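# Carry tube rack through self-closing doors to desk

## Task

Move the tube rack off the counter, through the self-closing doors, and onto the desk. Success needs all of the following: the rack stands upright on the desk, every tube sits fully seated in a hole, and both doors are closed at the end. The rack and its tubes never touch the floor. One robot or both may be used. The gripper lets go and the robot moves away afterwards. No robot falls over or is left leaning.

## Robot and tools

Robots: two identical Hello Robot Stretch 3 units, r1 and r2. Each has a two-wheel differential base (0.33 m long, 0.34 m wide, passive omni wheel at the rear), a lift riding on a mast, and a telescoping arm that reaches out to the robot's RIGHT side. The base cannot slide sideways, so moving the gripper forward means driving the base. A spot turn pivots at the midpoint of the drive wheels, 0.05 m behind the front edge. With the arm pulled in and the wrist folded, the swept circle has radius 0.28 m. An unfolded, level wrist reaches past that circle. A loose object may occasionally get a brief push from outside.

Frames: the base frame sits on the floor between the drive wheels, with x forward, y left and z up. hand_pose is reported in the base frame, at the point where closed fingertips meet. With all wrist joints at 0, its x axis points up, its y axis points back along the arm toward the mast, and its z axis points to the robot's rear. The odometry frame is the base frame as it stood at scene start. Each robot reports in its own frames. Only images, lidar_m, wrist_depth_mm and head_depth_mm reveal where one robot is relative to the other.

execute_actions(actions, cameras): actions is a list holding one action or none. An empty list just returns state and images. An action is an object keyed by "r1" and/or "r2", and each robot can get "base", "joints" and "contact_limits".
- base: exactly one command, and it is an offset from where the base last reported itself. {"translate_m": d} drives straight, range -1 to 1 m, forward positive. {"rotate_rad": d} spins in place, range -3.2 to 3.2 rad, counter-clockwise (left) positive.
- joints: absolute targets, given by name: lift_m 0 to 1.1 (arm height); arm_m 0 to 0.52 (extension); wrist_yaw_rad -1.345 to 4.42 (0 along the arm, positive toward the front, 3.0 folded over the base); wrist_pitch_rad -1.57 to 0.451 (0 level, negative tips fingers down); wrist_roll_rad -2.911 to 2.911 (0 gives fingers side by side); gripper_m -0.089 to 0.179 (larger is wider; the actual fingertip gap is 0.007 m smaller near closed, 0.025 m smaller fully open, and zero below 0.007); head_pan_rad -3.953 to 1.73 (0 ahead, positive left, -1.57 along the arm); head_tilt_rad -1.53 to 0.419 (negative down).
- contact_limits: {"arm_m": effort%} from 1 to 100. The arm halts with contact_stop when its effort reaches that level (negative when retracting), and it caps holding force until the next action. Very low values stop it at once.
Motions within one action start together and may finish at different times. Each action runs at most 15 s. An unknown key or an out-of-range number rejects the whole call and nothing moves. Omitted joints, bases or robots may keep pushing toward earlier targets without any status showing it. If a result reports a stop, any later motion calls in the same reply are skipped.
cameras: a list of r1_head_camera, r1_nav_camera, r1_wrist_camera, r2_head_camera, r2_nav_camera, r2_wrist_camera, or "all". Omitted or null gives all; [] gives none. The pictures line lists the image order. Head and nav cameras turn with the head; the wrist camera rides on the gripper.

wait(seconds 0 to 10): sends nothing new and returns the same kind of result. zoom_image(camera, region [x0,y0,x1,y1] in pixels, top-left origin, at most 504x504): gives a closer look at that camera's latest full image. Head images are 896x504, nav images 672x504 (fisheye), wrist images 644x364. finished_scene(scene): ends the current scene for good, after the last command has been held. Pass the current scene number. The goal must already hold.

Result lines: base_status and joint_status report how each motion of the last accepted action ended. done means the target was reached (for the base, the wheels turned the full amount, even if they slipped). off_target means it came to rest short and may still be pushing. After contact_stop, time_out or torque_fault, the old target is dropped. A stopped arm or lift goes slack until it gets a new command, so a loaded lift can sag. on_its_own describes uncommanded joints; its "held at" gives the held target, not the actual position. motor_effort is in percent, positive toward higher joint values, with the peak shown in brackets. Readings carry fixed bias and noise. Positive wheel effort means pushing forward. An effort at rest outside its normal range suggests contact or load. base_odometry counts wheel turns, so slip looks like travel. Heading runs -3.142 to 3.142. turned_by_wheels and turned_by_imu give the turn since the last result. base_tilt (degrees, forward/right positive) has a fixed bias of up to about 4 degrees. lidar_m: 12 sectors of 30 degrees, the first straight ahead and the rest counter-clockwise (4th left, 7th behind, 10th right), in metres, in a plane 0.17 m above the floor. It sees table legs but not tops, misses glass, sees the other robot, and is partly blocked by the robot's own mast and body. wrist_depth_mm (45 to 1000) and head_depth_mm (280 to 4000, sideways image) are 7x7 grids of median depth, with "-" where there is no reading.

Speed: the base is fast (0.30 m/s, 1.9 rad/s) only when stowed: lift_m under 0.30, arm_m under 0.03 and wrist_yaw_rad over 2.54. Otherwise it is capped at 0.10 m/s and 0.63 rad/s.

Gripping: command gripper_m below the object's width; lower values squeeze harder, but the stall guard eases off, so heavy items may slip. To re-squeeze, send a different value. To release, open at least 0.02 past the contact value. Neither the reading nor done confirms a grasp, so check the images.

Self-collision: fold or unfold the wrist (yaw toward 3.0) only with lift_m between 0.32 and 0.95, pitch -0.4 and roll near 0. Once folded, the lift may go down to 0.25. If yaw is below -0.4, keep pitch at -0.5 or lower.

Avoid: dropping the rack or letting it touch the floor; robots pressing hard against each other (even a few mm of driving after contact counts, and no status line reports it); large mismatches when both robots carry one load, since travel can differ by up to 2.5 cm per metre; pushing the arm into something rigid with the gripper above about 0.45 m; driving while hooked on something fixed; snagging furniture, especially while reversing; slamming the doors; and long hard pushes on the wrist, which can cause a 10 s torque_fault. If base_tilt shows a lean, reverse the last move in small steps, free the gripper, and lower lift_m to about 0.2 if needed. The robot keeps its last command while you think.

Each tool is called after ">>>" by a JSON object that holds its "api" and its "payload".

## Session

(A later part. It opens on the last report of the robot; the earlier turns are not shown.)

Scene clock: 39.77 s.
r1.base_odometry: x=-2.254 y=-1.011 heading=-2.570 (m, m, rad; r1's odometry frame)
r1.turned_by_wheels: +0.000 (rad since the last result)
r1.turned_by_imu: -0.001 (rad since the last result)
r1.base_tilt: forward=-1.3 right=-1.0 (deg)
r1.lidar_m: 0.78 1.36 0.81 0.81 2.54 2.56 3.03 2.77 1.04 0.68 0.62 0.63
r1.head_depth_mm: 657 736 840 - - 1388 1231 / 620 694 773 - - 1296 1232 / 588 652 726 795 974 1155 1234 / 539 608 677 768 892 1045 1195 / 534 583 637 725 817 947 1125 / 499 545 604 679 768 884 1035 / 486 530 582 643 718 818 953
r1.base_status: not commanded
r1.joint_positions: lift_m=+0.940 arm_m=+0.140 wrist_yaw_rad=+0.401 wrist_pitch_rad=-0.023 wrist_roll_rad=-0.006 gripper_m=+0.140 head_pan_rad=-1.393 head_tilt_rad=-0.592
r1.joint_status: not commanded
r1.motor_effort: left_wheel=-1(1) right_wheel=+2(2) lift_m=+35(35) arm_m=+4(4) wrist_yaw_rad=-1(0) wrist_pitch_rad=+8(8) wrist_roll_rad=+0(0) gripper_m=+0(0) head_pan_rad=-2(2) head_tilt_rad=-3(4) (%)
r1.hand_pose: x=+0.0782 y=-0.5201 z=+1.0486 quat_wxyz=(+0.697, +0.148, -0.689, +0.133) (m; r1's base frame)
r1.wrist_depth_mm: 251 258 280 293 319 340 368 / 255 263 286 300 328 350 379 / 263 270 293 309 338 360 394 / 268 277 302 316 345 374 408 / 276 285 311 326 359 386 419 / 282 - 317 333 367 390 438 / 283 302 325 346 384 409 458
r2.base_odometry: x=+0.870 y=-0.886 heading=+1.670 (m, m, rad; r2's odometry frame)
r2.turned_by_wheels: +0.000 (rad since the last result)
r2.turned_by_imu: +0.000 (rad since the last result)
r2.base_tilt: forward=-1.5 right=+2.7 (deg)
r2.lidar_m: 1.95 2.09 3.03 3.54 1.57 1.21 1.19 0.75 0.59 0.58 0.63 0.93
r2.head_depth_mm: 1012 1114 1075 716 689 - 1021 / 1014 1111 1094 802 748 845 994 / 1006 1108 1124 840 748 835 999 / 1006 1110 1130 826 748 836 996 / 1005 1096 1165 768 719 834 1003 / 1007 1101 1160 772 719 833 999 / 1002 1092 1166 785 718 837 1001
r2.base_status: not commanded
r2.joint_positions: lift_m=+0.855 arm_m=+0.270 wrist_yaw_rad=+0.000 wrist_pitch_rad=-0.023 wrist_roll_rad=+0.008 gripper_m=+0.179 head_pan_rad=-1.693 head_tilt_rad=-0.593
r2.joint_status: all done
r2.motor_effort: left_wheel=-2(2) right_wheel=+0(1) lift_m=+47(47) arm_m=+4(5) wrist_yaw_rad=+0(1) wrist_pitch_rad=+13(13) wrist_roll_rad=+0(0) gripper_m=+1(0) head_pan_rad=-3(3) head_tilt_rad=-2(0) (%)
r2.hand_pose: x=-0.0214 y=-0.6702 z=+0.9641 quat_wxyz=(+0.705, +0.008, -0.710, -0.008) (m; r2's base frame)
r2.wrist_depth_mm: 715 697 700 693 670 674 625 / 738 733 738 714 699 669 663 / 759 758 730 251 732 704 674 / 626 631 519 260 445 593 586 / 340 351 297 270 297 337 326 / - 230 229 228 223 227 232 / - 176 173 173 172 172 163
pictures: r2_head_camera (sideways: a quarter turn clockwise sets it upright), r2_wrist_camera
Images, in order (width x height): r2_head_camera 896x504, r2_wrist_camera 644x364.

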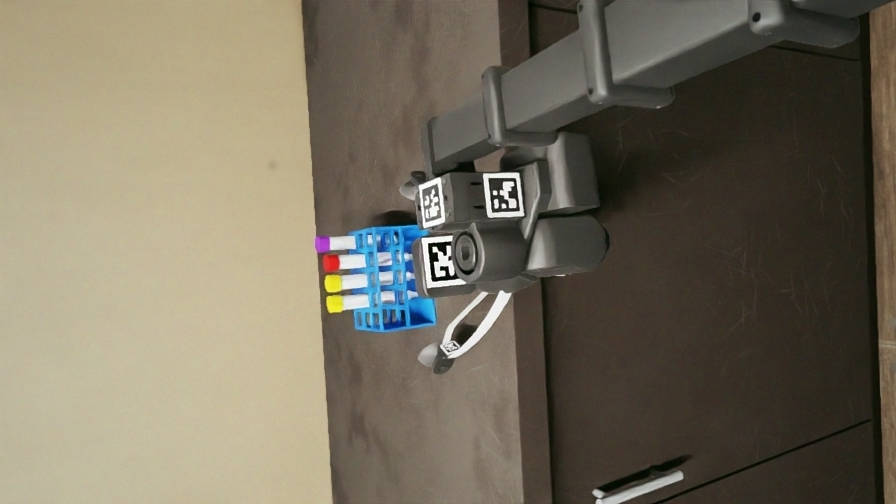

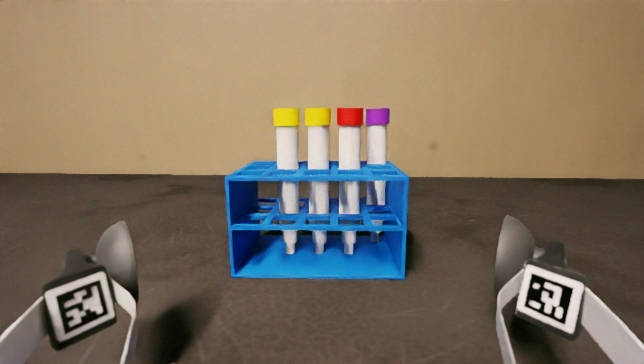

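>>> {"api": "execute_actions", "payload": {"actions": [{"r1":{"base":{"translate_m":0.04},"joints":{"arm_m":0.24}},"r2":{"joints":{"arm_m":0.37}}}], "cameras": ["r1_wrist_camera","r2_wrist_camera"]}}

Scene clock: 43.43 s.
r1.base_odometry: x=-2.287 y=-1.033 heading=-2.570 (m, m, rad; r1's odometry frame)
r1.turned_by_wheels: +0.000 (rad since the last result)
r1.turned_by_imu: -0.001 (rad since the last result)
r1.base_tilt: forward=-1.2 right=-1.1 (deg)
r1.lidar_m: 0.75 1.33 0.95 0.80 2.56 2.59 3.06 2.79 1.00 0.65 0.60 0.60
r1.head_depth_mm: 627 703 769 - 1121 1350 1226 / 594 662 718 - 1014 1226 1228 / 546 618 676 767 928 1100 1222 / 536 590 654 745 850 994 1169 / 503 548 606 682 779 906 1087 / 482 529 586 653 738 848 988 / 465 506 556 616 691 784 909
r1.base_status: done
r1.joint_positions: lift_m=+0.940 arm_m=+0.240 wrist_yaw_rad=+0.400 wrist_pitch_rad=-0.022 wrist_roll_rad=-0.006 gripper_m=+0.140 head_pan_rad=-1.393 head_tilt_rad=-0.592
r1.joint_status: all done
r1.motor_effort: left_wheel=+0(4) right_wheel=+2(5) lift_m=+35(35) arm_m=+5(5) wrist_yaw_rad=+0(0) wrist_pitch_rad=+8(7) wrist_roll_rad=+0(0) gripper_m=+0(0) head_pan_rad=-2(2) head_tilt_rad=-4(4) (%)
r1.hand_pose: x=+0.0782 y=-0.6201 z=+1.0487 quat_wxyz=(+0.697, +0.148, -0.689, +0.133) (m; r1's base frame)
r1.wrist_depth_mm: 157 164 186 139 211 229 245 / 161 168 191 196 217 234 253 / 164 171 196 203 225 241 262 / 168 176 202 208 232 250 272 / 173 179 206 214 239 258 283 / 177 - 212 221 246 262 292 / 188 192 218 227 253 271 307
r2.base_odometry: x=+0.870 y=-0.886 heading=+1.670 (m, m, rad; r2's odometry frame)
r2.turned_by_wheels: +0.000 (rad since the last result)
r2.turned_by_imu: +0.000 (rad since the last result)
r2.base_tilt: forward=-1.5 right=+2.7 (deg)
r2.lidar_m: 1.96 2.09 3.05 3.55 1.57 1.21 1.19 0.75 0.59 0.58 0.63 0.93
r2.head_depth_mm: 1017 1113 1068 716 699 - 1026 / 1016 1109 1095 801 - 834 994 / 1010 1109 1128 - 716 835 997 / 1003 1111 1166 - 719 835 997 / 1004 1103 1169 728 721 834 996 / 1005 1102 1167 773 718 835 998 / 1000 1095 1162 784 716 834 997
r2.base_status: not commanded
r2.joint_positions: lift_m=+0.855 arm_m=+0.370 wrist_yaw_rad=+0.000 wrist_pitch_rad=-0.023 wrist_roll_rad=+0.008 gripper_m=+0.179 head_pan_rad=-1.693 head_tilt_rad=-0.593
r2.joint_status: all done
r2.motor_effort: left_wheel=-2(2) right_wheel=+1(1) lift_m=+47(47) arm_m=+3(3) wrist_yaw_rad=+0(0) wrist_pitch_rad=+13(13) wrist_roll_rad=+0(0) gripper_m=+1(1) head_pan_rad=-3(3) head_tilt_rad=-2(2) (%)
r2.hand_pose: x=-0.0214 y=-0.7702 z=+0.9641 quat_wxyz=(+0.705, +0.008, -0.710, -0.008) (m; r2's base frame)
r2.wrist_depth_mm: 614 601 586 581 569 546 551 / 637 625 610 599 589 580 568 / 652 643 624 151 177 598 578 / 674 652 175 155 179 611 592 / 334 280 161 160 160 311 322 / - 142 157 156 155 204 232 / - 164 168 167 159 163 163
pictures: r1_wrist_camera, r2_wrist_camera
Images, in order (width x height): r1_wrist_camera 644x364, r2_wrist_camera 644x364.

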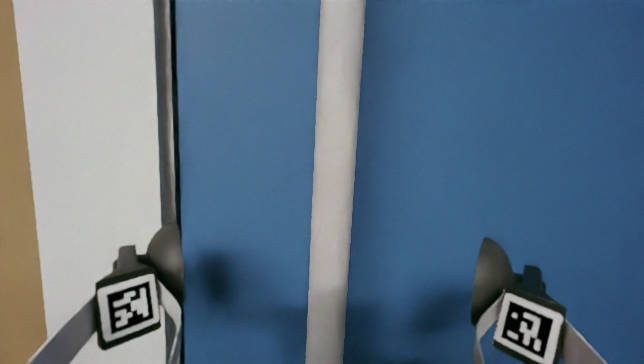

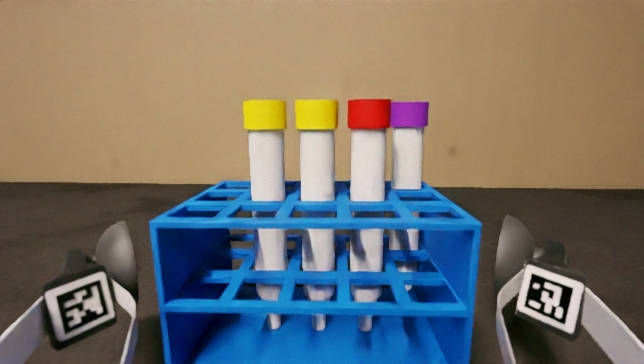

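>>> {"api": "execute_actions", "payload": {"actions": [{"r1":{"base":{"translate_m":0.01},"joints":{"arm_m":0.261,"gripper_m":0.06}},"r2":{"joints":{"gripper_m":0.09}}}], "cameras": ["r1_wrist_camera"]}}

>>> {"api": "execute_actions", "payload": {"actions": [{"r1":{"joints":{"gripper_m":-0.043}},"r2":{"joints":{"lift_m":0.89}}}], "cameras": ["r1_wrist_camera","r2_wrist_camera"]}}

Scene clock: 45.70 s.
r1.base_odometry: x=-2.296 y=-1.038 heading=-2.570 (m, m, rad; r1's odometry frame)
r1.turned_by_wheels: +0.000 (rad since the last result)
r1.turned_by_imu: -0.001 (rad since the last result)
r1.base_tilt: forward=-1.3 right=-1.0 (deg)
r1.lidar_m: 0.74 1.32 0.97 0.80 2.57 2.59 3.08 2.80 0.99 0.65 0.59 0.60
r1.head_depth_mm: 621 697 759 986 1099 1346 1226 / 587 656 - - 1002 1219 1230 / 543 610 623 778 917 1090 1210 / 530 584 645 731 841 975 1155 / 494 541 599 678 773 902 1081 / 480 525 580 646 728 834 981 / 460 502 550 608 683 777 900
r1.base_status: done
r1.joint_positions: lift_m=+0.940 arm_m=+0.261 wrist_yaw_rad=+0.400 wrist_pitch_rad=-0.022 wrist_roll_rad=-0.006 gripper_m=+0.060 head_pan_rad=-1.393 head_tilt_rad=-0.592
r1.joint_status: all done
r1.motor_effort: left_wheel=+0(2) right_wheel=+2(4) lift_m=+35(35) arm_m=+4(5) wrist_yaw_rad=+0(0) wrist_pitch_rad=+8(7) wrist_roll_rad=+0(0) gripper_m=+0(84) head_pan_rad=-2(2) head_tilt_rad=-4(4) (%)
r1.hand_pose: x=+0.0782 y=-0.6411 z=+1.0487 quat_wxyz=(+0.697, +0.148, -0.689, +0.133) (m; r1's base frame)
r1.wrist_depth_mm: 139 156 166 118 189 202 218 / 141 157 169 119 194 207 225 / 144 157 174 122 199 215 235 / 148 157 179 127 206 222 242 / 152 159 182 192 212 230 252 / 155 163 - 193 - 238 261 / 160 166 196 138 224 248 271
r2.base_odometry: x=+0.870 y=-0.886 heading=+1.670 (m, m, rad; r2's odometry frame)
r2.turned_by_wheels: +0.000 (rad since the last result)
r2.turned_by_imu: +0.000 (rad since the last result)
r2.base_tilt: forward=-1.4 right=+2.7 (deg)
r2.lidar_m: 1.96 2.09 3.06 3.53 1.57 1.21 1.19 0.75 0.59 0.58 0.63 0.93
r2.head_depth_mm: 1013 1114 1067 718 698 - 1022 / 1014 1108 1093 800 - 832 993 / 1010 1104 1124 - 716 833 993 / 1006 1104 1164 - 720 834 1000 / 1004 1102 1166 723 717 834 996 / 1003 1101 1165 769 718 837 998 / 998 1100 1162 783 716 837 999
r2.base_status: not commanded
r2.joint_positions: lift_m=+0.855 arm_m=+0.370 wrist_yaw_rad=+0.000 wrist_pitch_rad=-0.023 wrist_roll_rad=+0.008 gripper_m=+0.095 head_pan_rad=-1.693 head_tilt_rad=-0.593
r2.joint_status: gripper_m off_target (ended at +0.095, target +0.090)
r2.motor_effort: left_wheel=-2(2) right_wheel=+1(1) lift_m=+47(47) arm_m=+3(2) wrist_yaw_rad=+0(0) wrist_pitch_rad=+12(13) wrist_roll_rad=+0(0) gripper_m=-27(99) head_pan_rad=-3(3) head_tilt_rad=-1(1) (%)
r2.hand_pose: x=-0.0214 y=-0.7702 z=+0.9641 quat_wxyz=(+0.705, +0.008, -0.710, -0.008) (m; r2's base frame)
r2.wrist_depth_mm: 610 604 596 578 567 565 554 / 637 619 598 604 580 567 565 / 656 648 643 153 187 592 573 / 664 661 175 158 183 606 598 / 336 334 162 163 161 324 324 / 229 138 158 157 157 - 222 / 184 165 167 167 160 164 171
pictures: r1_wrist_camera
Images, in order (width x height): r1_wrist_camera 644x364.

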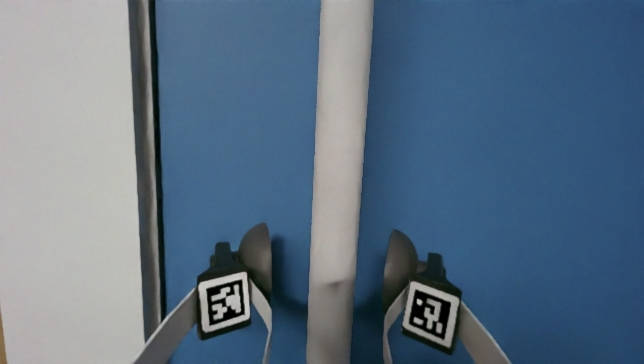

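Scene clock: 47.20 s.
r1.base_odometry: x=-2.296 y=-1.038 heading=-2.570 (m, m, rad; r1's odometry frame)
r1.turned_by_wheels: +0.000 (rad since the last result)
r1.turned_by_imu: -0.001 (rad since the last result)
r1.base_tilt: forward=-1.3 right=-1.1 (deg)
r1.lidar_m: 0.74 1.32 1.34 0.80 2.57 2.59 3.05 2.80 0.98 0.64 0.59 0.59
r1.head_depth_mm: 618 691 750 980 1095 1347 1223 / 581 648 - - 990 1204 1232 / 530 598 652 742 907 1080 1208 / 523 578 642 722 831 970 1159 / 494 543 601 677 771 899 1076 / 478 525 578 644 727 837 983 / 460 501 549 607 681 778 902
r1.base_status: not commanded
r1.joint_positions: lift_m=+0.940 arm_m=+0.261 wrist_yaw_rad=+0.391 wrist_pitch_rad=-0.022 wrist_roll_rad=-0.006 gripper_m=-0.042 head_pan_rad=-1.393 head_tilt_rad=-0.592
r1.joint_status: all done
r1.motor_effort: left_wheel=-1(2) right_wheel=+3(4) lift_m=+35(35) arm_m=+1(5) wrist_yaw_rad=+8(8) wrist_pitch_rad=+7(8) wrist_roll_rad=+0(0) gripper_m=-22(95) head_pan_rad=-2(2) head_tilt_rad=-5(3) (%)
r1.hand_pose: x=+0.0760 y=-0.6423 z=+1.0489 quat_wxyz=(+0.697, +0.145, -0.690, +0.130) (m; r1's base frame)
r1.wrist_depth_mm: 138 152 160 111 184 199 216 / 141 155 164 113 189 206 223 / 144 159 169 117 195 212 231 / 147 163 174 178 200 220 241 / 151 169 178 124 208 227 248 / 155 170 181 123 218 235 258 / 158 170 187 132 225 243 270
r2.base_odometry: x=+0.870 y=-0.886 heading=+1.670 (m, m, rad; r2's odometry frame)
r2.turned_by_wheels: +0.000 (rad since the last result)
r2.turned_by_imu: +0.000 (rad since the last result)
r2.base_tilt: forward=-1.5 right=+2.7 (deg)
r2.lidar_m: 1.96 2.08 3.04 3.54 1.56 1.21 1.19 0.75 0.59 0.58 0.63 0.93
r2.head_depth_mm: 1013 1115 1076 748 - 856 990 / 1009 1107 1097 - 740 835 994 / 1014 1106 1182 672 718 834 995 / 1004 1103 1171 - 716 837 996 / 1004 1102 1167 727 716 834 1002 / 1002 1102 1169 774 718 836 998 / 997 1093 1163 785 718 837 998
r2.base_status: not commanded
r2.joint_positions: lift_m=+0.889 arm_m=+0.370 wrist_yaw_rad=+0.000 wrist_pitch_rad=-0.030 wrist_roll_rad=+0.008 gripper_m=+0.102 head_pan_rad=-1.693 head_tilt_rad=-0.593
r2.joint_status: all done
r2.on_its_own: gripper_m is held at +0.100, not at your +0.090, by its stall guard, which is not easing now
r2.motor_effort: left_wheel=-2(2) right_wheel=+1(1) lift_m=+48(49) arm_m=+3(2) wrist_yaw_rad=+1(0) wrist_pitch_rad=+16(17) wrist_roll_rad=+0(0) gripper_m=-24(27) head_pan_rad=-2(3) head_tilt_rad=-1(2) (%)
r2.hand_pose: x=-0.0214 y=-0.7700 z=+0.9963 quat_wxyz=(+0.705, +0.011, -0.709, -0.011) (m; r2's base frame)
r2.wrist_depth_mm: 613 605 596 575 574 556 550 / 636 614 609 588 593 583 567 / 664 644 618 155 189 584 589 / 665 662 178 158 184 608 602 / 422 421 163 163 162 416 407 / 290 138 157 158 157 - 287 / 223 212 169 169 160 211 217
pictures: r1_wrist_camera, r2_wrist_camera
Images, in order (width x height): r1_wrist_camera 644x364, r2_wrist_camera 644x364.

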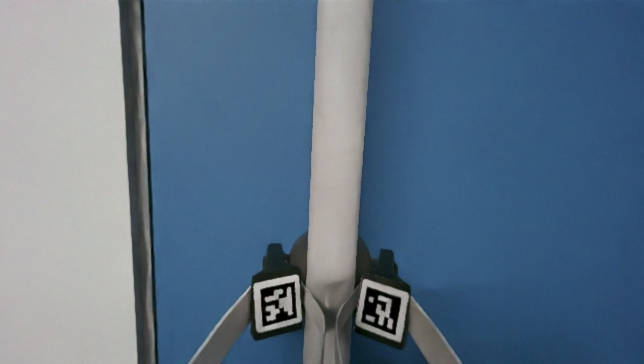

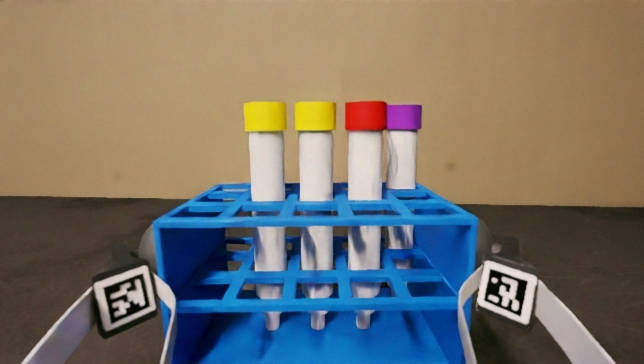

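>>> {"api": "execute_actions", "payload": {"actions": [{"r1":{"base":{"translate_m":-0.139},"joints":{"arm_m":0.172,"wrist_yaw_rad":0.52}},"r2":{"joints":{"arm_m":0.18}}}], "cameras": ["r1_wrist_camera"]}}

>>> {"api": "execute_actions", "payload": {"actions": [{"r1":{"base":{"translate_m":-0.157},"joints":{"arm_m":0.112,"wrist_yaw_rad":0.65}},"r2":{"joints":{"arm_m":0.002,"head_pan_rad":0,"head_tilt_rad":-0.6}}}], "cameras": ["r1_wrist_camera","r1_nav_camera"]}}

Scene clock: 51.00 s.
r1.base_odometry: x=-2.179 y=-0.963 heading=-2.570 (m, m, rad; r1's odometry frame)
r1.turned_by_wheels: +0.000 (rad since the last result)
r1.turned_by_imu: -0.029 (rad since the last result)
r1.base_tilt: forward=-1.2 right=-1.1 (deg)
r1.lidar_m: 0.83 1.43 0.83 1.79 2.48 2.50 2.98 2.69 1.12 0.57 0.53 0.68
r1.head_depth_mm: 619 703 809 - 1291 1405 1228 / 560 628 705 - 1026 1238 1229 / 511 568 624 - 862 1026 1185 / 450 508 556 638 726 872 1050 / 436 476 524 590 688 859 1185 / 418 482 2993 2151 862 966 1128 / 2501 581 633 702 791 898 1038
r1.base_status: done
r1.joint_positions: lift_m=+0.940 arm_m=+0.172 wrist_yaw_rad=+0.538 wrist_pitch_rad=-0.023 wrist_roll_rad=-0.006 gripper_m=-0.039 head_pan_rad=-1.393 head_tilt_rad=-0.593
r1.joint_status: all done
r1.on_its_own: wrist_yaw_rad is at rest, and its effort (-13) is outside its rest range (-12 to +12)
r1.motor_effort: left_wheel=+4(25) right_wheel=-4(15) lift_m=+35(35) arm_m=-3(14) wrist_yaw_rad=-13(48) wrist_pitch_rad=+7(8) wrist_roll_rad=+0(0) gripper_m=-22(26) head_pan_rad=-2(2) head_tilt_rad=-3(4) (%)
r1.hand_pose: x=+0.1095 y=-0.5368 z=+1.0486 quat_wxyz=(+0.686, +0.195, -0.677, +0.180) (m; r1's base frame)
r1.wrist_depth_mm: 292 152 159 111 189 209 233 / 299 156 163 116 195 216 242 / 305 160 167 118 201 223 252 / 314 164 172 120 208 231 263 / 323 316 176 123 215 241 275 / 330 324 179 124 228 251 284 / 339 334 189 200 232 259 298
r2.base_odometry: x=+0.870 y=-0.886 heading=+1.670 (m, m, rad; r2's odometry frame)
r2.turned_by_wheels: +0.000 (rad since the last result)
r2.turned_by_imu: +0.000 (rad since the last result)
r2.base_tilt: forward=-1.5 right=+2.7 (deg)
r2.lidar_m: 1.96 2.08 3.05 3.54 1.44 1.21 1.19 0.75 0.59 0.58 0.62 0.93
r2.head_depth_mm: 1014 1117 1074 723 - 872 996 / 1015 1110 1097 807 - 839 994 / 1009 1107 1118 817 - 853 995 / 1007 1110 1146 595 - 856 994 / 1003 1107 1168 662 717 837 997 / 1004 1102 1163 773 719 835 996 / 1001 1099 1163 784 720 834 997
r2.base_status: not commanded
r2.joint_positions: lift_m=+0.889 arm_m=+0.180 wrist_yaw_rad=+0.000 wrist_pitch_rad=-0.031 wrist_roll_rad=+0.008 gripper_m=+0.102 head_pan_rad=-1.693 head_tilt_rad=-0.593
r2.joint_status: all done
r2.on_its_own: gripper_m is held at +0.100, not at your +0.090, by its stall guard, which is not easing now
r2.motor_effort: left_wheel=-1(3) right_wheel=+1(1) lift_m=+47(48) arm_m=-3(3) wrist_yaw_rad=+0(1) wrist_pitch_rad=+17(17) wrist_roll_rad=+0(0) gripper_m=-24(24) head_pan_rad=-3(3) head_tilt_rad=-1(2) (%)
r2.hand_pose: x=-0.0214 y=-0.5807 z=+0.9961 quat_wxyz=(+0.705, +0.011, -0.709, -0.011) (m; r2's base frame)
r2.wrist_depth_mm: 809 774 785 764 756 730 705 / 821 834 802 796 764 760 724 / 873 852 828 155 189 772 757 / 811 791 179 158 188 782 781 / 427 423 163 163 163 413 413 / 294 139 158 157 156 - 286 / 224 214 170 169 160 210 219
pictures: r1_wrist_camera
Images, in order (width x height): r1_wrist_camera 644x364.

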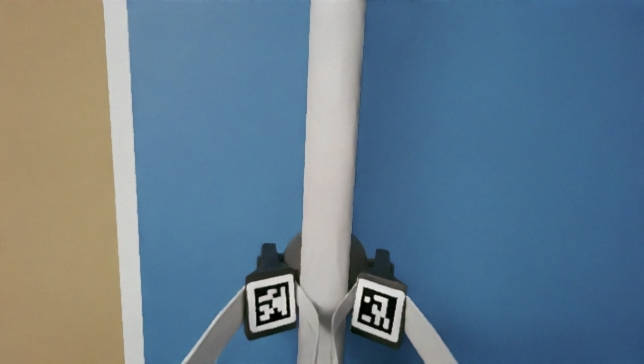

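Scene clock: 53.93 s.
r1.base_odometry: x=-2.047 y=-0.878 heading=-2.570 (m, m, rad; r1's odometry frame)
r1.turned_by_wheels: +0.000 (rad since the last result)
r1.turned_by_imu: -0.028 (rad since the last result)
r1.base_tilt: forward=-1.3 right=-1.1 (deg)
r1.lidar_m: 0.93 1.55 0.89 1.90 2.38 2.39 2.88 2.58 1.40 0.55 0.45 0.78
r1.head_depth_mm: 743 867 1040 1239 - 1414 1226 / 621 706 816 968 - 1380 1233 / 533 595 673 - - 1104 1208 / 468 514 572 602 736 856 1025 / 395 393 472 536 606 700 821 / 376 405 439 483 546 1370 1240 / 342 372 420 2204 1826 1070 1170
r1.base_status: done
r1.joint_positions: lift_m=+0.940 arm_m=+0.112 wrist_yaw_rad=+0.679 wrist_pitch_rad=-0.023 wrist_roll_rad=-0.006 gripper_m=-0.039 head_pan_rad=-1.393 head_tilt_rad=-0.594
r1.joint_status: wrist_yaw_rad off_target (ended at +0.679, target +0.650); the others done
r1.on_its_own: wrist_yaw_rad is at rest, and its effort (-22) is outside its rest range (-12 to +12)
r1.motor_effort: left_wheel=+4(23) right_wheel=-7(14) lift_m=+35(35) arm_m=-2(15) wrist_yaw_rad=-22(55) wrist_pitch_rad=+8(8) wrist_roll_rad=+0(0) gripper_m=-22(27) head_pan_rad=-3(2) head_tilt_rad=-3(4) (%)
r1.hand_pose: x=+0.1392 y=-0.4560 z=+1.0484 quat_wxyz=(+0.672, +0.243, -0.662, +0.228) (m; r1's base frame)
r1.wrist_depth_mm: 452 146 158 112 196 223 256 / 462 152 162 114 203 231 270 / 476 155 166 117 209 240 281 / 484 159 171 121 217 249 294 / 505 163 175 122 225 260 308 / 514 169 177 124 238 270 325 / 525 174 188 133 245 282 339
r2.base_odometry: x=+0.870 y=-0.886 heading=+1.670 (m, m, rad; r2's odometry frame)
r2.turned_by_wheels: +0.000 (rad since the last result)
r2.turned_by_imu: +0.000 (rad since the last result)
r2.base_tilt: forward=-1.5 right=+2.7 (deg)
r2.lidar_m: 1.96 2.09 3.04 0.95 1.02 1.22 1.19 0.75 0.59 0.58 0.62 0.93
r2.head_depth_mm: 1604 1757 1954 2140 1824 1472 1225 / 1609 1773 1968 2180 1862 1483 1235 / 1635 1810 1992 2206 1869 1499 1236 / 1642 1816 2012 2236 1902 1507 1256 / 1663 1838 2027 2258 1914 1519 1258 / 1671 1851 2049 2301 1947 1538 1266 / 1688 1875 2092 2303 1974 1544 1278
r2.base_status: not commanded
r2.joint_positions: lift_m=+0.889 arm_m=+0.003 wrist_yaw_rad=+0.000 wrist_pitch_rad=-0.031 wrist_roll_rad=+0.008 gripper_m=+0.102 head_pan_rad=-0.007 head_tilt_rad=-0.593
r2.joint_status: all done
r2.on_its_own: gripper_m is held at +0.100, not at your +0.090, by its stall guard, which is not easing now
r2.motor_effort: left_wheel=-2(3) right_wheel=+1(1) lift_m=+48(47) arm_m=-2(3) wrist_yaw_rad=+1(1) wrist_pitch_rad=+17(17) wrist_roll_rad=+0(0) gripper_m=-24(24) head_pan_rad=+2(32) head_tilt_rad=-3(4) (%)
r2.hand_pose: x=-0.0214 y=-0.4034 z=+0.9960 quat_wxyz=(+0.705, +0.011, -0.709, -0.011) (m; r2's base frame)
r2.wrist_depth_mm: 994 979 963 934 887 871 884 / - - 995 959 927 938 925 / - - - 155 189 979 946 / 791 790 180 158 186 755 743 / 432 427 164 163 161 415 410 / 408 139 159 157 157 - 322 / 436 414 169 169 160 367 351
pictures: r1_nav_camera (sideways: a quarter turn counterclockwise sets it upright), r1_wrist_camera
Images, in order (width x height): r1_nav_camera 672x504, r1_wrist_camera 644x364.

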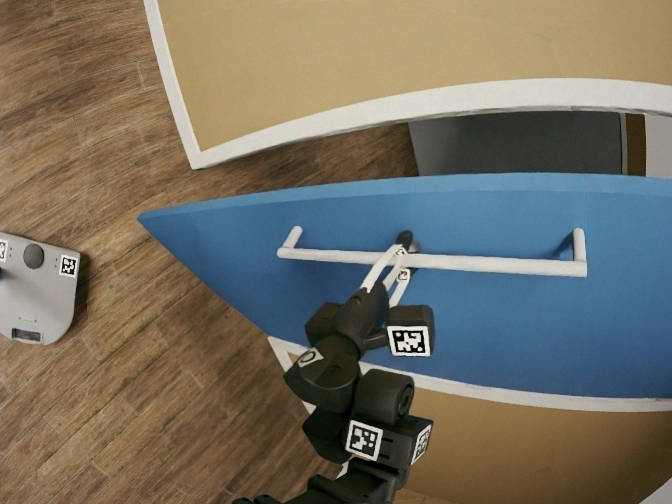

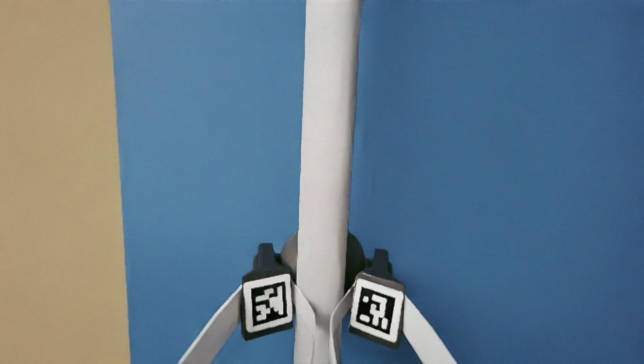

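>>> {"api": "execute_actions", "payload": {"actions": [{"r1":{"base":{"translate_m":-0.155},"joints":{"arm_m":0.086,"wrist_yaw_rad":0.83}},"r2":{"base":{"rotate_rad":0.85},"joints":{"wrist_yaw_rad":0.5}}}], "cameras": ["r1_wrist_camera"]}}

>>> {"api": "execute_actions", "payload": {"actions": [{"r1":{"base":{"translate_m":-0.18},"joints":{"arm_m":0.091,"wrist_yaw_rad":0.97}},"r2":{"base":{"rotate_rad":0.7},"joints":{"wrist_yaw_rad":1.05}}}], "cameras": ["r1_wrist_camera","r2_nav_camera","r2_wrist_camera"]}}

Scene clock: 57.43 s.
r1.base_odometry: x=-1.916 y=-0.794 heading=-2.569 (m, m, rad; r1's odometry frame)
r1.turned_by_wheels: +0.000 (rad since the last result)
r1.turned_by_imu: -0.050 (rad since the last result)
r1.base_tilt: forward=-1.3 right=-1.1 (deg)
r1.lidar_m: 1.03 1.65 1.05 1.97 2.28 2.28 2.68 2.47 1.71 0.62 0.40 0.87
r1.head_depth_mm: 1055 1197 1377 1581 - 1345 1224 / 949 1072 1224 1429 - 1383 1230 / 698 787 898 - - 1375 1234 / 556 609 673 702 816 986 1159 / 460 495 537 512 599 698 814 / 315 388 432 471 522 570 670 / 340 362 385 410 457 1400 1249
r1.base_status: done
r1.joint_positions: lift_m=+0.940 arm_m=+0.086 wrist_yaw_rad=+0.835 wrist_pitch_rad=-0.024 wrist_roll_rad=-0.006 gripper_m=-0.039 head_pan_rad=-1.393 head_tilt_rad=-0.595
r1.joint_status: all done
r1.motor_effort: left_wheel=+2(35) right_wheel=-3(13) lift_m=+35(35) arm_m=-4(17) wrist_yaw_rad=-4(64) wrist_pitch_rad=+8(9) wrist_roll_rad=+0(0) gripper_m=-20(29) head_pan_rad=-2(2) head_tilt_rad=-3(3) (%)
r1.hand_pose: x=+0.1680 y=-0.4029 z=+1.0484 quat_wxyz=(+0.652, +0.294, -0.641, +0.280) (m; r1's base frame)
r1.wrist_depth_mm: 627 141 155 111 202 237 288 / 636 145 159 114 209 246 302 / 655 148 164 120 216 258 316 / 677 154 167 123 223 268 335 / 691 158 171 124 232 279 354 / 706 162 173 125 251 293 374 / 736 166 184 133 257 306 399
r2.base_odometry: x=+0.870 y=-0.886 heading=+2.520 (m, m, rad; r2's odometry frame)
r2.turned_by_wheels: +0.850 (rad since the last result)
r2.turned_by_imu: +0.862 (rad since the last result)
r2.base_tilt: forward=-1.6 right=+2.7 (deg)
r2.lidar_m: 2.50 1.05 1.02 1.28 1.19 0.91 0.62 0.58 0.59 0.76 1.96 1.98
r2.head_depth_mm: 1993 2182 2351 2396 1824 1474 1230 / 2223 2429 2644 2463 1860 1479 1234 / 2468 2723 3025 2486 1874 1488 1240 / 2858 3140 3443 2550 1898 1502 1255 / 3274 3691 3872 2616 1918 1528 1265 / 3300 3536 3820 2622 1939 1530 1272 / 3081 3319 3526 2671 1966 1547 1285
r2.base_status: done
r2.joint_positions: lift_m=+0.889 arm_m=+0.003 wrist_yaw_rad=+0.499 wrist_pitch_rad=-0.031 wrist_roll_rad=+0.008 gripper_m=+0.102 head_pan_rad=-0.007 head_tilt_rad=-0.593
r2.joint_status: all done
r2.on_its_own: gripper_m is held at +0.100, not at your +0.090, by its stall guard, which is not easing now
r2.motor_effort: left_wheel=-1(7) right_wheel=+2(5) lift_m=+48(48) arm_m=-2(2) wrist_yaw_rad=+1(4) wrist_pitch_rad=+17(17) wrist_roll_rad=+0(0) gripper_m=-23(24) head_pan_rad=+2(2) head_tilt_rad=-1(1) (%)
r2.hand_pose: x=+0.1009 y=-0.3722 z=+0.9960 quat_wxyz=(+0.685, +0.186, -0.685, +0.163) (m; r2's base frame)
r2.wrist_depth_mm: - - - - - - - / - - - - - - - / - - - 156 187 - - / - - 180 159 187 800 739 / - - 164 164 163 633 506 / - 139 158 158 157 - 503 / - - 169 169 160 743 482
pictures: r1_wrist_camera
Images, in order (width x height): r1_wrist_camera 644x364.

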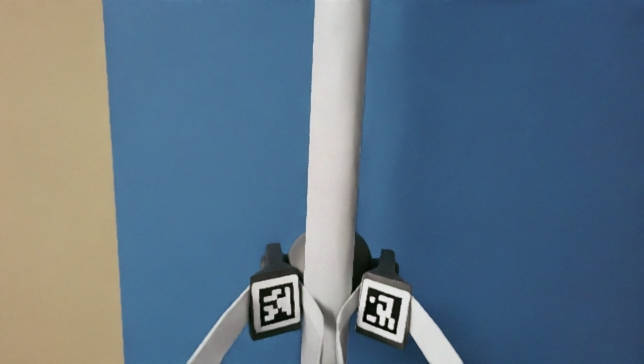

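Scene clock: 60.23 s.
r1.base_odometry: x=-1.765 y=-0.697 heading=-2.569 (m, m, rad; r1's odometry frame)
r1.turned_by_wheels: +0.000 (rad since the last result)
r1.turned_by_imu: -0.001 (rad since the last result)
r1.base_tilt: forward=-1.2 right=-1.1 (deg)
r1.lidar_m: 1.17 1.79 1.19 2.13 2.16 2.16 2.53 2.34 1.96 0.80 0.37 1.01
r1.head_depth_mm: 1213 1376 1584 1818 - 1374 1224 / 1124 1265 1435 1659 - 1387 1231 / 1045 1171 1313 1475 - 1425 1231 / 819 891 977 950 - 1348 1206 / 586 622 663 733 741 827 898 / 457 445 452 434 546 574 639 / 351 384 403 421 439 496 1220
r1.base_status: done
r1.joint_positions: lift_m=+0.940 arm_m=+0.091 wrist_yaw_rad=+0.955 wrist_pitch_rad=-0.023 wrist_roll_rad=-0.006 gripper_m=-0.039 head_pan_rad=-1.393 head_tilt_rad=-0.595
r1.joint_status: all done
r1.motor_effort: left_wheel=+2(4) right_wheel=-1(7) lift_m=+35(35) arm_m=-5(6) wrist_yaw_rad=+12(39) wrist_pitch_rad=+7(8) wrist_roll_rad=+0(1) gripper_m=-23(26) head_pan_rad=-3(2) head_tilt_rad=-3(3) (%)
r1.hand_pose: x=+0.1873 y=-0.3840 z=+1.0485 quat_wxyz=(+0.634, +0.331, -0.622, +0.319) (m; r1's base frame)
r1.wrist_depth_mm: 838 134 152 115 209 257 332 / 858 139 156 115 215 269 349 / 887 143 160 117 224 280 371 / 906 146 164 120 234 294 395 / 927 149 169 123 244 306 423 / 996 155 170 124 268 325 451 / - 161 173 134 263 343 488
r2.base_odometry: x=+0.870 y=-0.886 heading=-3.064 (m, m, rad; r2's odometry frame)
r2.turned_by_wheels: +0.700 (rad since the last result)
r2.turned_by_imu: +0.710 (rad since the last result)
r2.base_tilt: forward=-1.6 right=+2.7 (deg)
r2.lidar_m: 1.14 1.37 1.22 1.19 0.76 0.59 0.58 0.62 0.91 1.96 2.07 2.97
r2.head_depth_mm: 2963 3278 3502 2465 1848 1470 1224 / 3014 3272 3476 2448 1855 1483 1233 / 3008 3214 3586 2394 1737 1480 1240 / 1005 3174 3548 2454 1662 1500 1247 / 984 3239 3676 2589 1910 1528 1261 / 3073 3299 3548 2621 1817 1523 1267 / 2833 2628 1390 1594 1880 1549 1284
r2.base_status: done
r2.joint_positions: lift_m=+0.889 arm_m=+0.003 wrist_yaw_rad=+1.049 wrist_pitch_rad=-0.031 wrist_roll_rad=+0.008 gripper_m=+0.102 head_pan_rad=-0.007 head_tilt_rad=-0.593
r2.joint_status: all done
r2.on_its_own: gripper_m is held at +0.100, not at your +0.090, by its stall guard, which is not easing now
r2.motor_effort: left_wheel=-2(8) right_wheel=+1(3) lift_m=+47(48) arm_m=-2(2) wrist_yaw_rad=+1(2) wrist_pitch_rad=+17(17) wrist_roll_rad=+0(0) gripper_m=-24(24) head_pan_rad=+3(2) head_tilt_rad=-1(1) (%)
r2.hand_pose: x=+0.2000 y=-0.2753 z=+0.9960 quat_wxyz=(+0.615, +0.365, -0.608, +0.343) (m; r2's base frame)
r2.wrist_depth_mm: - - - - - - - / 895 - - - - - - / - - - 155 187 - - / - - 179 159 186 - - / - - 164 163 163 - - / - 139 158 159 157 - - / - - 170 169 161 - -
pictures: r1_wrist_camera, r2_nav_camera (sideways: a quarter turn counterclockwise sets it upright), r2_wrist_camera
Images, in order (width x height): r1_wrist_camera 644x364, r2_nav_camera 672x504, r2_wrist_camera 644x364.

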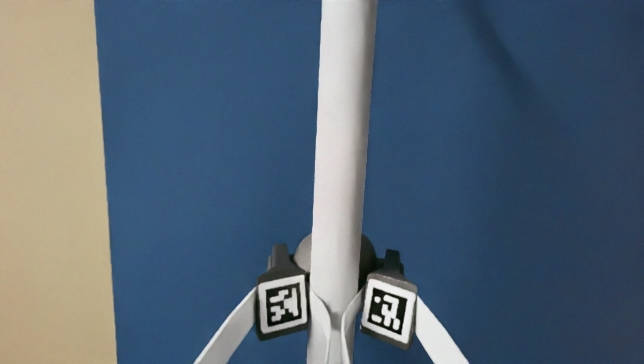

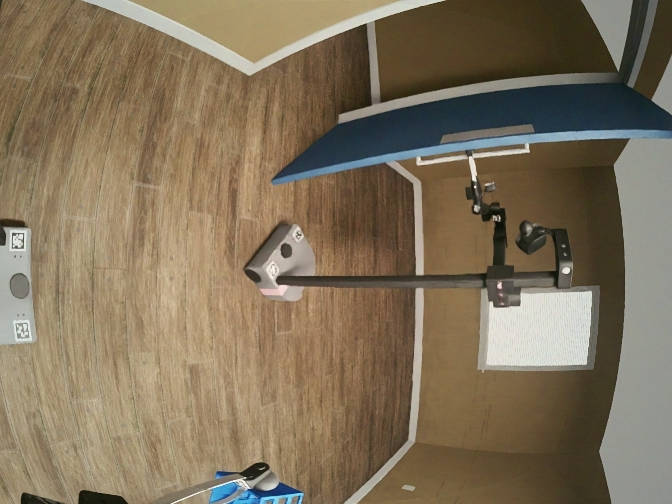

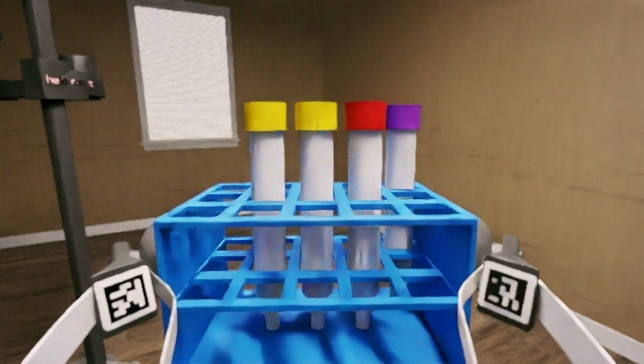

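>>> {"api": "execute_actions", "payload": {"actions": [{"r1":{"base":{"translate_m":-0.165},"joints":{"arm_m":0.134,"wrist_yaw_rad":1.08}},"r2":{"base":{"translate_m":0.22},"joints":{"wrist_yaw_rad":1.57}}}], "cameras": ["r1_wrist_camera"]}}

>>> {"api": "execute_actions", "payload": {"actions": [{"r1":{"base":{"translate_m":-0.155},"joints":{"arm_m":0.202,"wrist_yaw_rad":1.21}},"r2":{"base":{"translate_m":0.25}}}], "cameras": ["r1_wrist_camera","r2_nav_camera"]}}

Scene clock: 64.20 s.
r1.base_odometry: x=-1.626 y=-0.607 heading=-2.569 (m, m, rad; r1's odometry frame)
r1.turned_by_wheels: +0.000 (rad since the last result)
r1.turned_by_imu: -0.002 (rad since the last result)
r1.base_tilt: forward=-1.2 right=-1.1 (deg)
r1.lidar_m: 1.31 1.17 1.07 2.34 2.05 2.05 2.39 2.23 2.18 1.27 0.38 1.15
r1.head_depth_mm: 1360 1546 1770 1944 - 1447 1223 / 1269 1418 1615 1817 - 1455 1229 / 1175 1314 1475 1718 - 1466 1239 / 1107 1221 1353 - 1692 1468 1240 / 993 1010 1021 1025 1054 1066 1087 / 614 619 542 453 588 639 652 / 318 424 451 453 457 501 1193
r1.base_status: done
r1.joint_positions: lift_m=+0.940 arm_m=+0.134 wrist_yaw_rad=+1.084 wrist_pitch_rad=-0.023 wrist_roll_rad=-0.006 gripper_m=-0.039 head_pan_rad=-1.393 head_tilt_rad=-0.595
r1.joint_status: all done
r1.motor_effort: left_wheel=+2(5) right_wheel=-3(12) lift_m=+35(35) arm_m=+3(9) wrist_yaw_rad=-3(36) wrist_pitch_rad=+8(8) wrist_roll_rad=+1(0) gripper_m=-21(26) head_pan_rad=-2(2) head_tilt_rad=-3(3) (%)
r1.hand_pose: x=+0.2046 y=-0.3983 z=+1.0485 quat_wxyz=(+0.612, +0.371, -0.599, +0.359) (m; r1's base frame)
r1.wrist_depth_mm: - 133 152 111 216 273 372 / - 136 156 114 225 287 393 / - 138 161 118 232 300 421 / - 142 165 180 241 314 455 / - 145 168 123 252 329 491 / - 152 169 124 276 351 529 / - 156 171 132 278 371 578
r2.base_odometry: x=+0.651 y=-0.903 heading=-3.064 (m, m, rad; r2's odometry frame)
r2.turned_by_wheels: +0.000 (rad since the last result)
r2.turned_by_imu: +0.000 (rad since the last result)
r2.base_tilt: forward=-1.5 right=+2.7 (deg)
r2.lidar_m: 1.04 1.22 1.20 1.18 1.05 0.82 0.80 0.85 1.25 1.97 2.08 2.99
r2.head_depth_mm: 2772 3047 3268 2451 1834 331 306 / 2707 949 3329 2362 1850 1477 1204 / 2721 2962 3349 2393 1582 1423 1237 / 893 3171 3359 2540 1890 1508 1254 / 2874 3000 3427 2580 1920 1525 1257 / 2892 3112 3421 2282 1592 1541 1273 / 2801 1095 1206 1485 1804 1550 1286
r2.base_status: done
r2.joint_positions: lift_m=+0.889 arm_m=+0.003 wrist_yaw_rad=+1.568 wrist_pitch_rad=-0.031 wrist_roll_rad=+0.008 gripper_m=+0.102 head_pan_rad=-0.007 head_tilt_rad=-0.593
r2.joint_status: all done
r2.on_its_own: gripper_m is held at +0.100, not at your +0.090, by its stall guard, which is not easing now
r2.motor_effort: left_wheel=-2(2) right_wheel=+2(5) lift_m=+48(48) arm_m=-1(1) wrist_yaw_rad=+2(2) wrist_pitch_rad=+17(17) wrist_roll_rad=+0(0) gripper_m=-24(23) head_pan_rad=+2(3) head_tilt_rad=-1(2) (%)
r2.hand_pose: x=+0.2340 y=-0.1486 z=+0.9960 quat_wxyz=(+0.507, +0.509, -0.494, +0.490) (m; r2's base frame)
r2.wrist_depth_mm: - - - - - - - / - - - - - - - / - - - 156 187 - - / - - 179 159 187 - - / - - 163 164 164 - - / - 139 158 158 158 - - / - - 168 169 161 - -
pictures: r1_wrist_camera
Images, in order (width x height): r1_wrist_camera 644x364.

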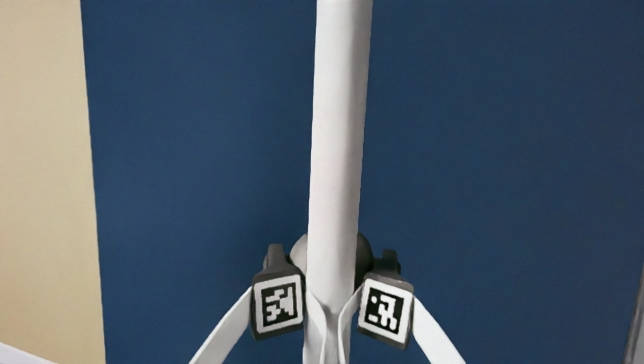

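Scene clock: 67.67 s.
r1.base_odometry: x=-1.496 y=-0.523 heading=-2.569 (m, m, rad; r1's odometry frame)
r1.turned_by_wheels: +0.000 (rad since the last result)
r1.turned_by_imu: -0.002 (rad since the last result)
r1.base_tilt: forward=-1.2 right=-1.1 (deg)
r1.lidar_m: 1.44 0.93 2.03 2.22 1.93 1.94 2.26 2.12 2.12 1.40 0.41 1.29
r1.head_depth_mm: 1499 1710 1912 - 1759 1451 1222 / 1398 1562 1774 - 1741 1456 1224 / 1298 1449 1599 - 1728 1458 1242 / 1214 1340 1477 - 1787 1467 1238 / 1150 1253 1389 1560 1692 1423 1190 / 1062 1107 691 614 644 655 706 / 466 519 491 454 471 1364 1239
r1.base_status: done
r1.joint_positions: lift_m=+0.940 arm_m=+0.202 wrist_yaw_rad=+1.213 wrist_pitch_rad=-0.022 wrist_roll_rad=-0.006 gripper_m=-0.036 head_pan_rad=-1.393 head_tilt_rad=-0.595
r1.joint_status: all done
r1.on_its_own: gripper_m is held at -0.037, not at your -0.043, by its stall guard, which is not easing now
r1.motor_effort: left_wheel=+3(7) right_wheel=-5(10) lift_m=+35(35) arm_m=+3(11) wrist_yaw_rad=-2(49) wrist_pitch_rad=+7(7) wrist_roll_rad=+0(0) gripper_m=-20(25) head_pan_rad=-2(2) head_tilt_rad=-3(4) (%)
r1.hand_pose: x=+0.2181 y=-0.4363 z=+1.0487 quat_wxyz=(+0.587, +0.408, -0.574, +0.398) (m; r1's base frame)
r1.wrist_depth_mm: - 130 152 111 223 294 426 / - 133 155 114 231 308 452 / - 136 159 118 242 326 496 / - 139 164 179 252 343 537 / - 143 167 122 262 362 584 / - 146 167 124 291 387 642 / - 149 171 131 289 409 695
r2.base_odometry: x=+0.402 y=-0.923 heading=-3.064 (m, m, rad; r2's odometry frame)
r2.turned_by_wheels: +0.000 (rad since the last result)
r2.turned_by_imu: +0.000 (rad since the last result)
r2.base_tilt: forward=-1.5 right=+2.7 (deg)
r2.lidar_m: 0.93 1.07 1.19 1.16 1.23 1.07 1.05 1.12 2.03 1.99 2.10 0.92
r2.head_depth_mm: 740 780 2992 2222 1777 332 306 / 2508 2778 3129 2496 1797 1300 1211 / 781 2767 3131 2564 1864 1395 1246 / 2638 2741 3206 2549 1888 1502 1253 / 2636 2784 3233 2589 1902 1476 1265 / 2677 2866 1110 1202 1401 1528 1269 / 865 951 1098 1295 1599 1538 1279
r2.base_status: done
r2.joint_positions: lift_m=+0.889 arm_m=+0.003 wrist_yaw_rad=+1.568 wrist_pitch_rad=-0.031 wrist_roll_rad=+0.008 gripper_m=+0.102 head_pan_rad=-0.007 head_tilt_rad=-0.593
r2.joint_status: not commanded
r2.on_its_own: gripper_m is held at +0.100, not at your +0.090, by its stall guard, which is not easing now
r2.motor_effort: left_wheel=-2(3) right_wheel=+1(4) lift_m=+48(47) arm_m=-2(2) wrist_yaw_rad=+2(2) wrist_pitch_rad=+17(17) wrist_roll_rad=+0(0) gripper_m=-24(24) head_pan_rad=+2(3) head_tilt_rad=-2(1) (%)
r2.hand_pose: x=+0.2340 y=-0.1486 z=+0.9960 quat_wxyz=(+0.507, +0.509, -0.494, +0.490) (m; r2's base frame)
r2.wrist_depth_mm: - 963 - - - - - / - - - - - - - / - - - 157 185 - - / - - 179 159 187 - - / - - 163 163 164 - - / - 139 158 158 156 - - / - - 169 169 161 - -
pictures: r1_wrist_camera, r2_nav_camera (sideways: a quarter turn counterclockwise sets it upright)
Images, in order (width x height): r1_wrist_camera 644x364, r2_nav_camera 672x504.

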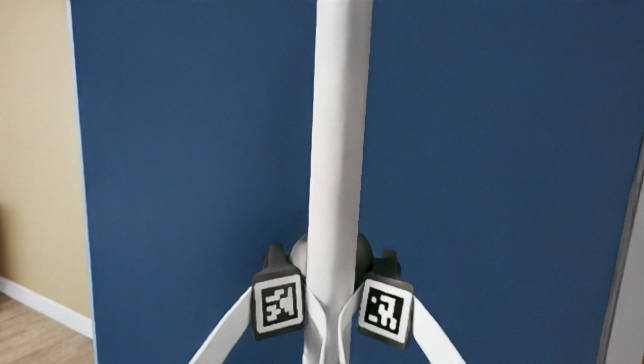

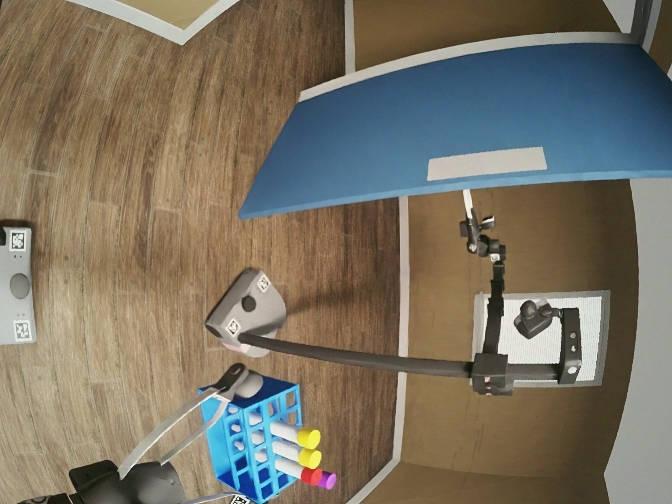

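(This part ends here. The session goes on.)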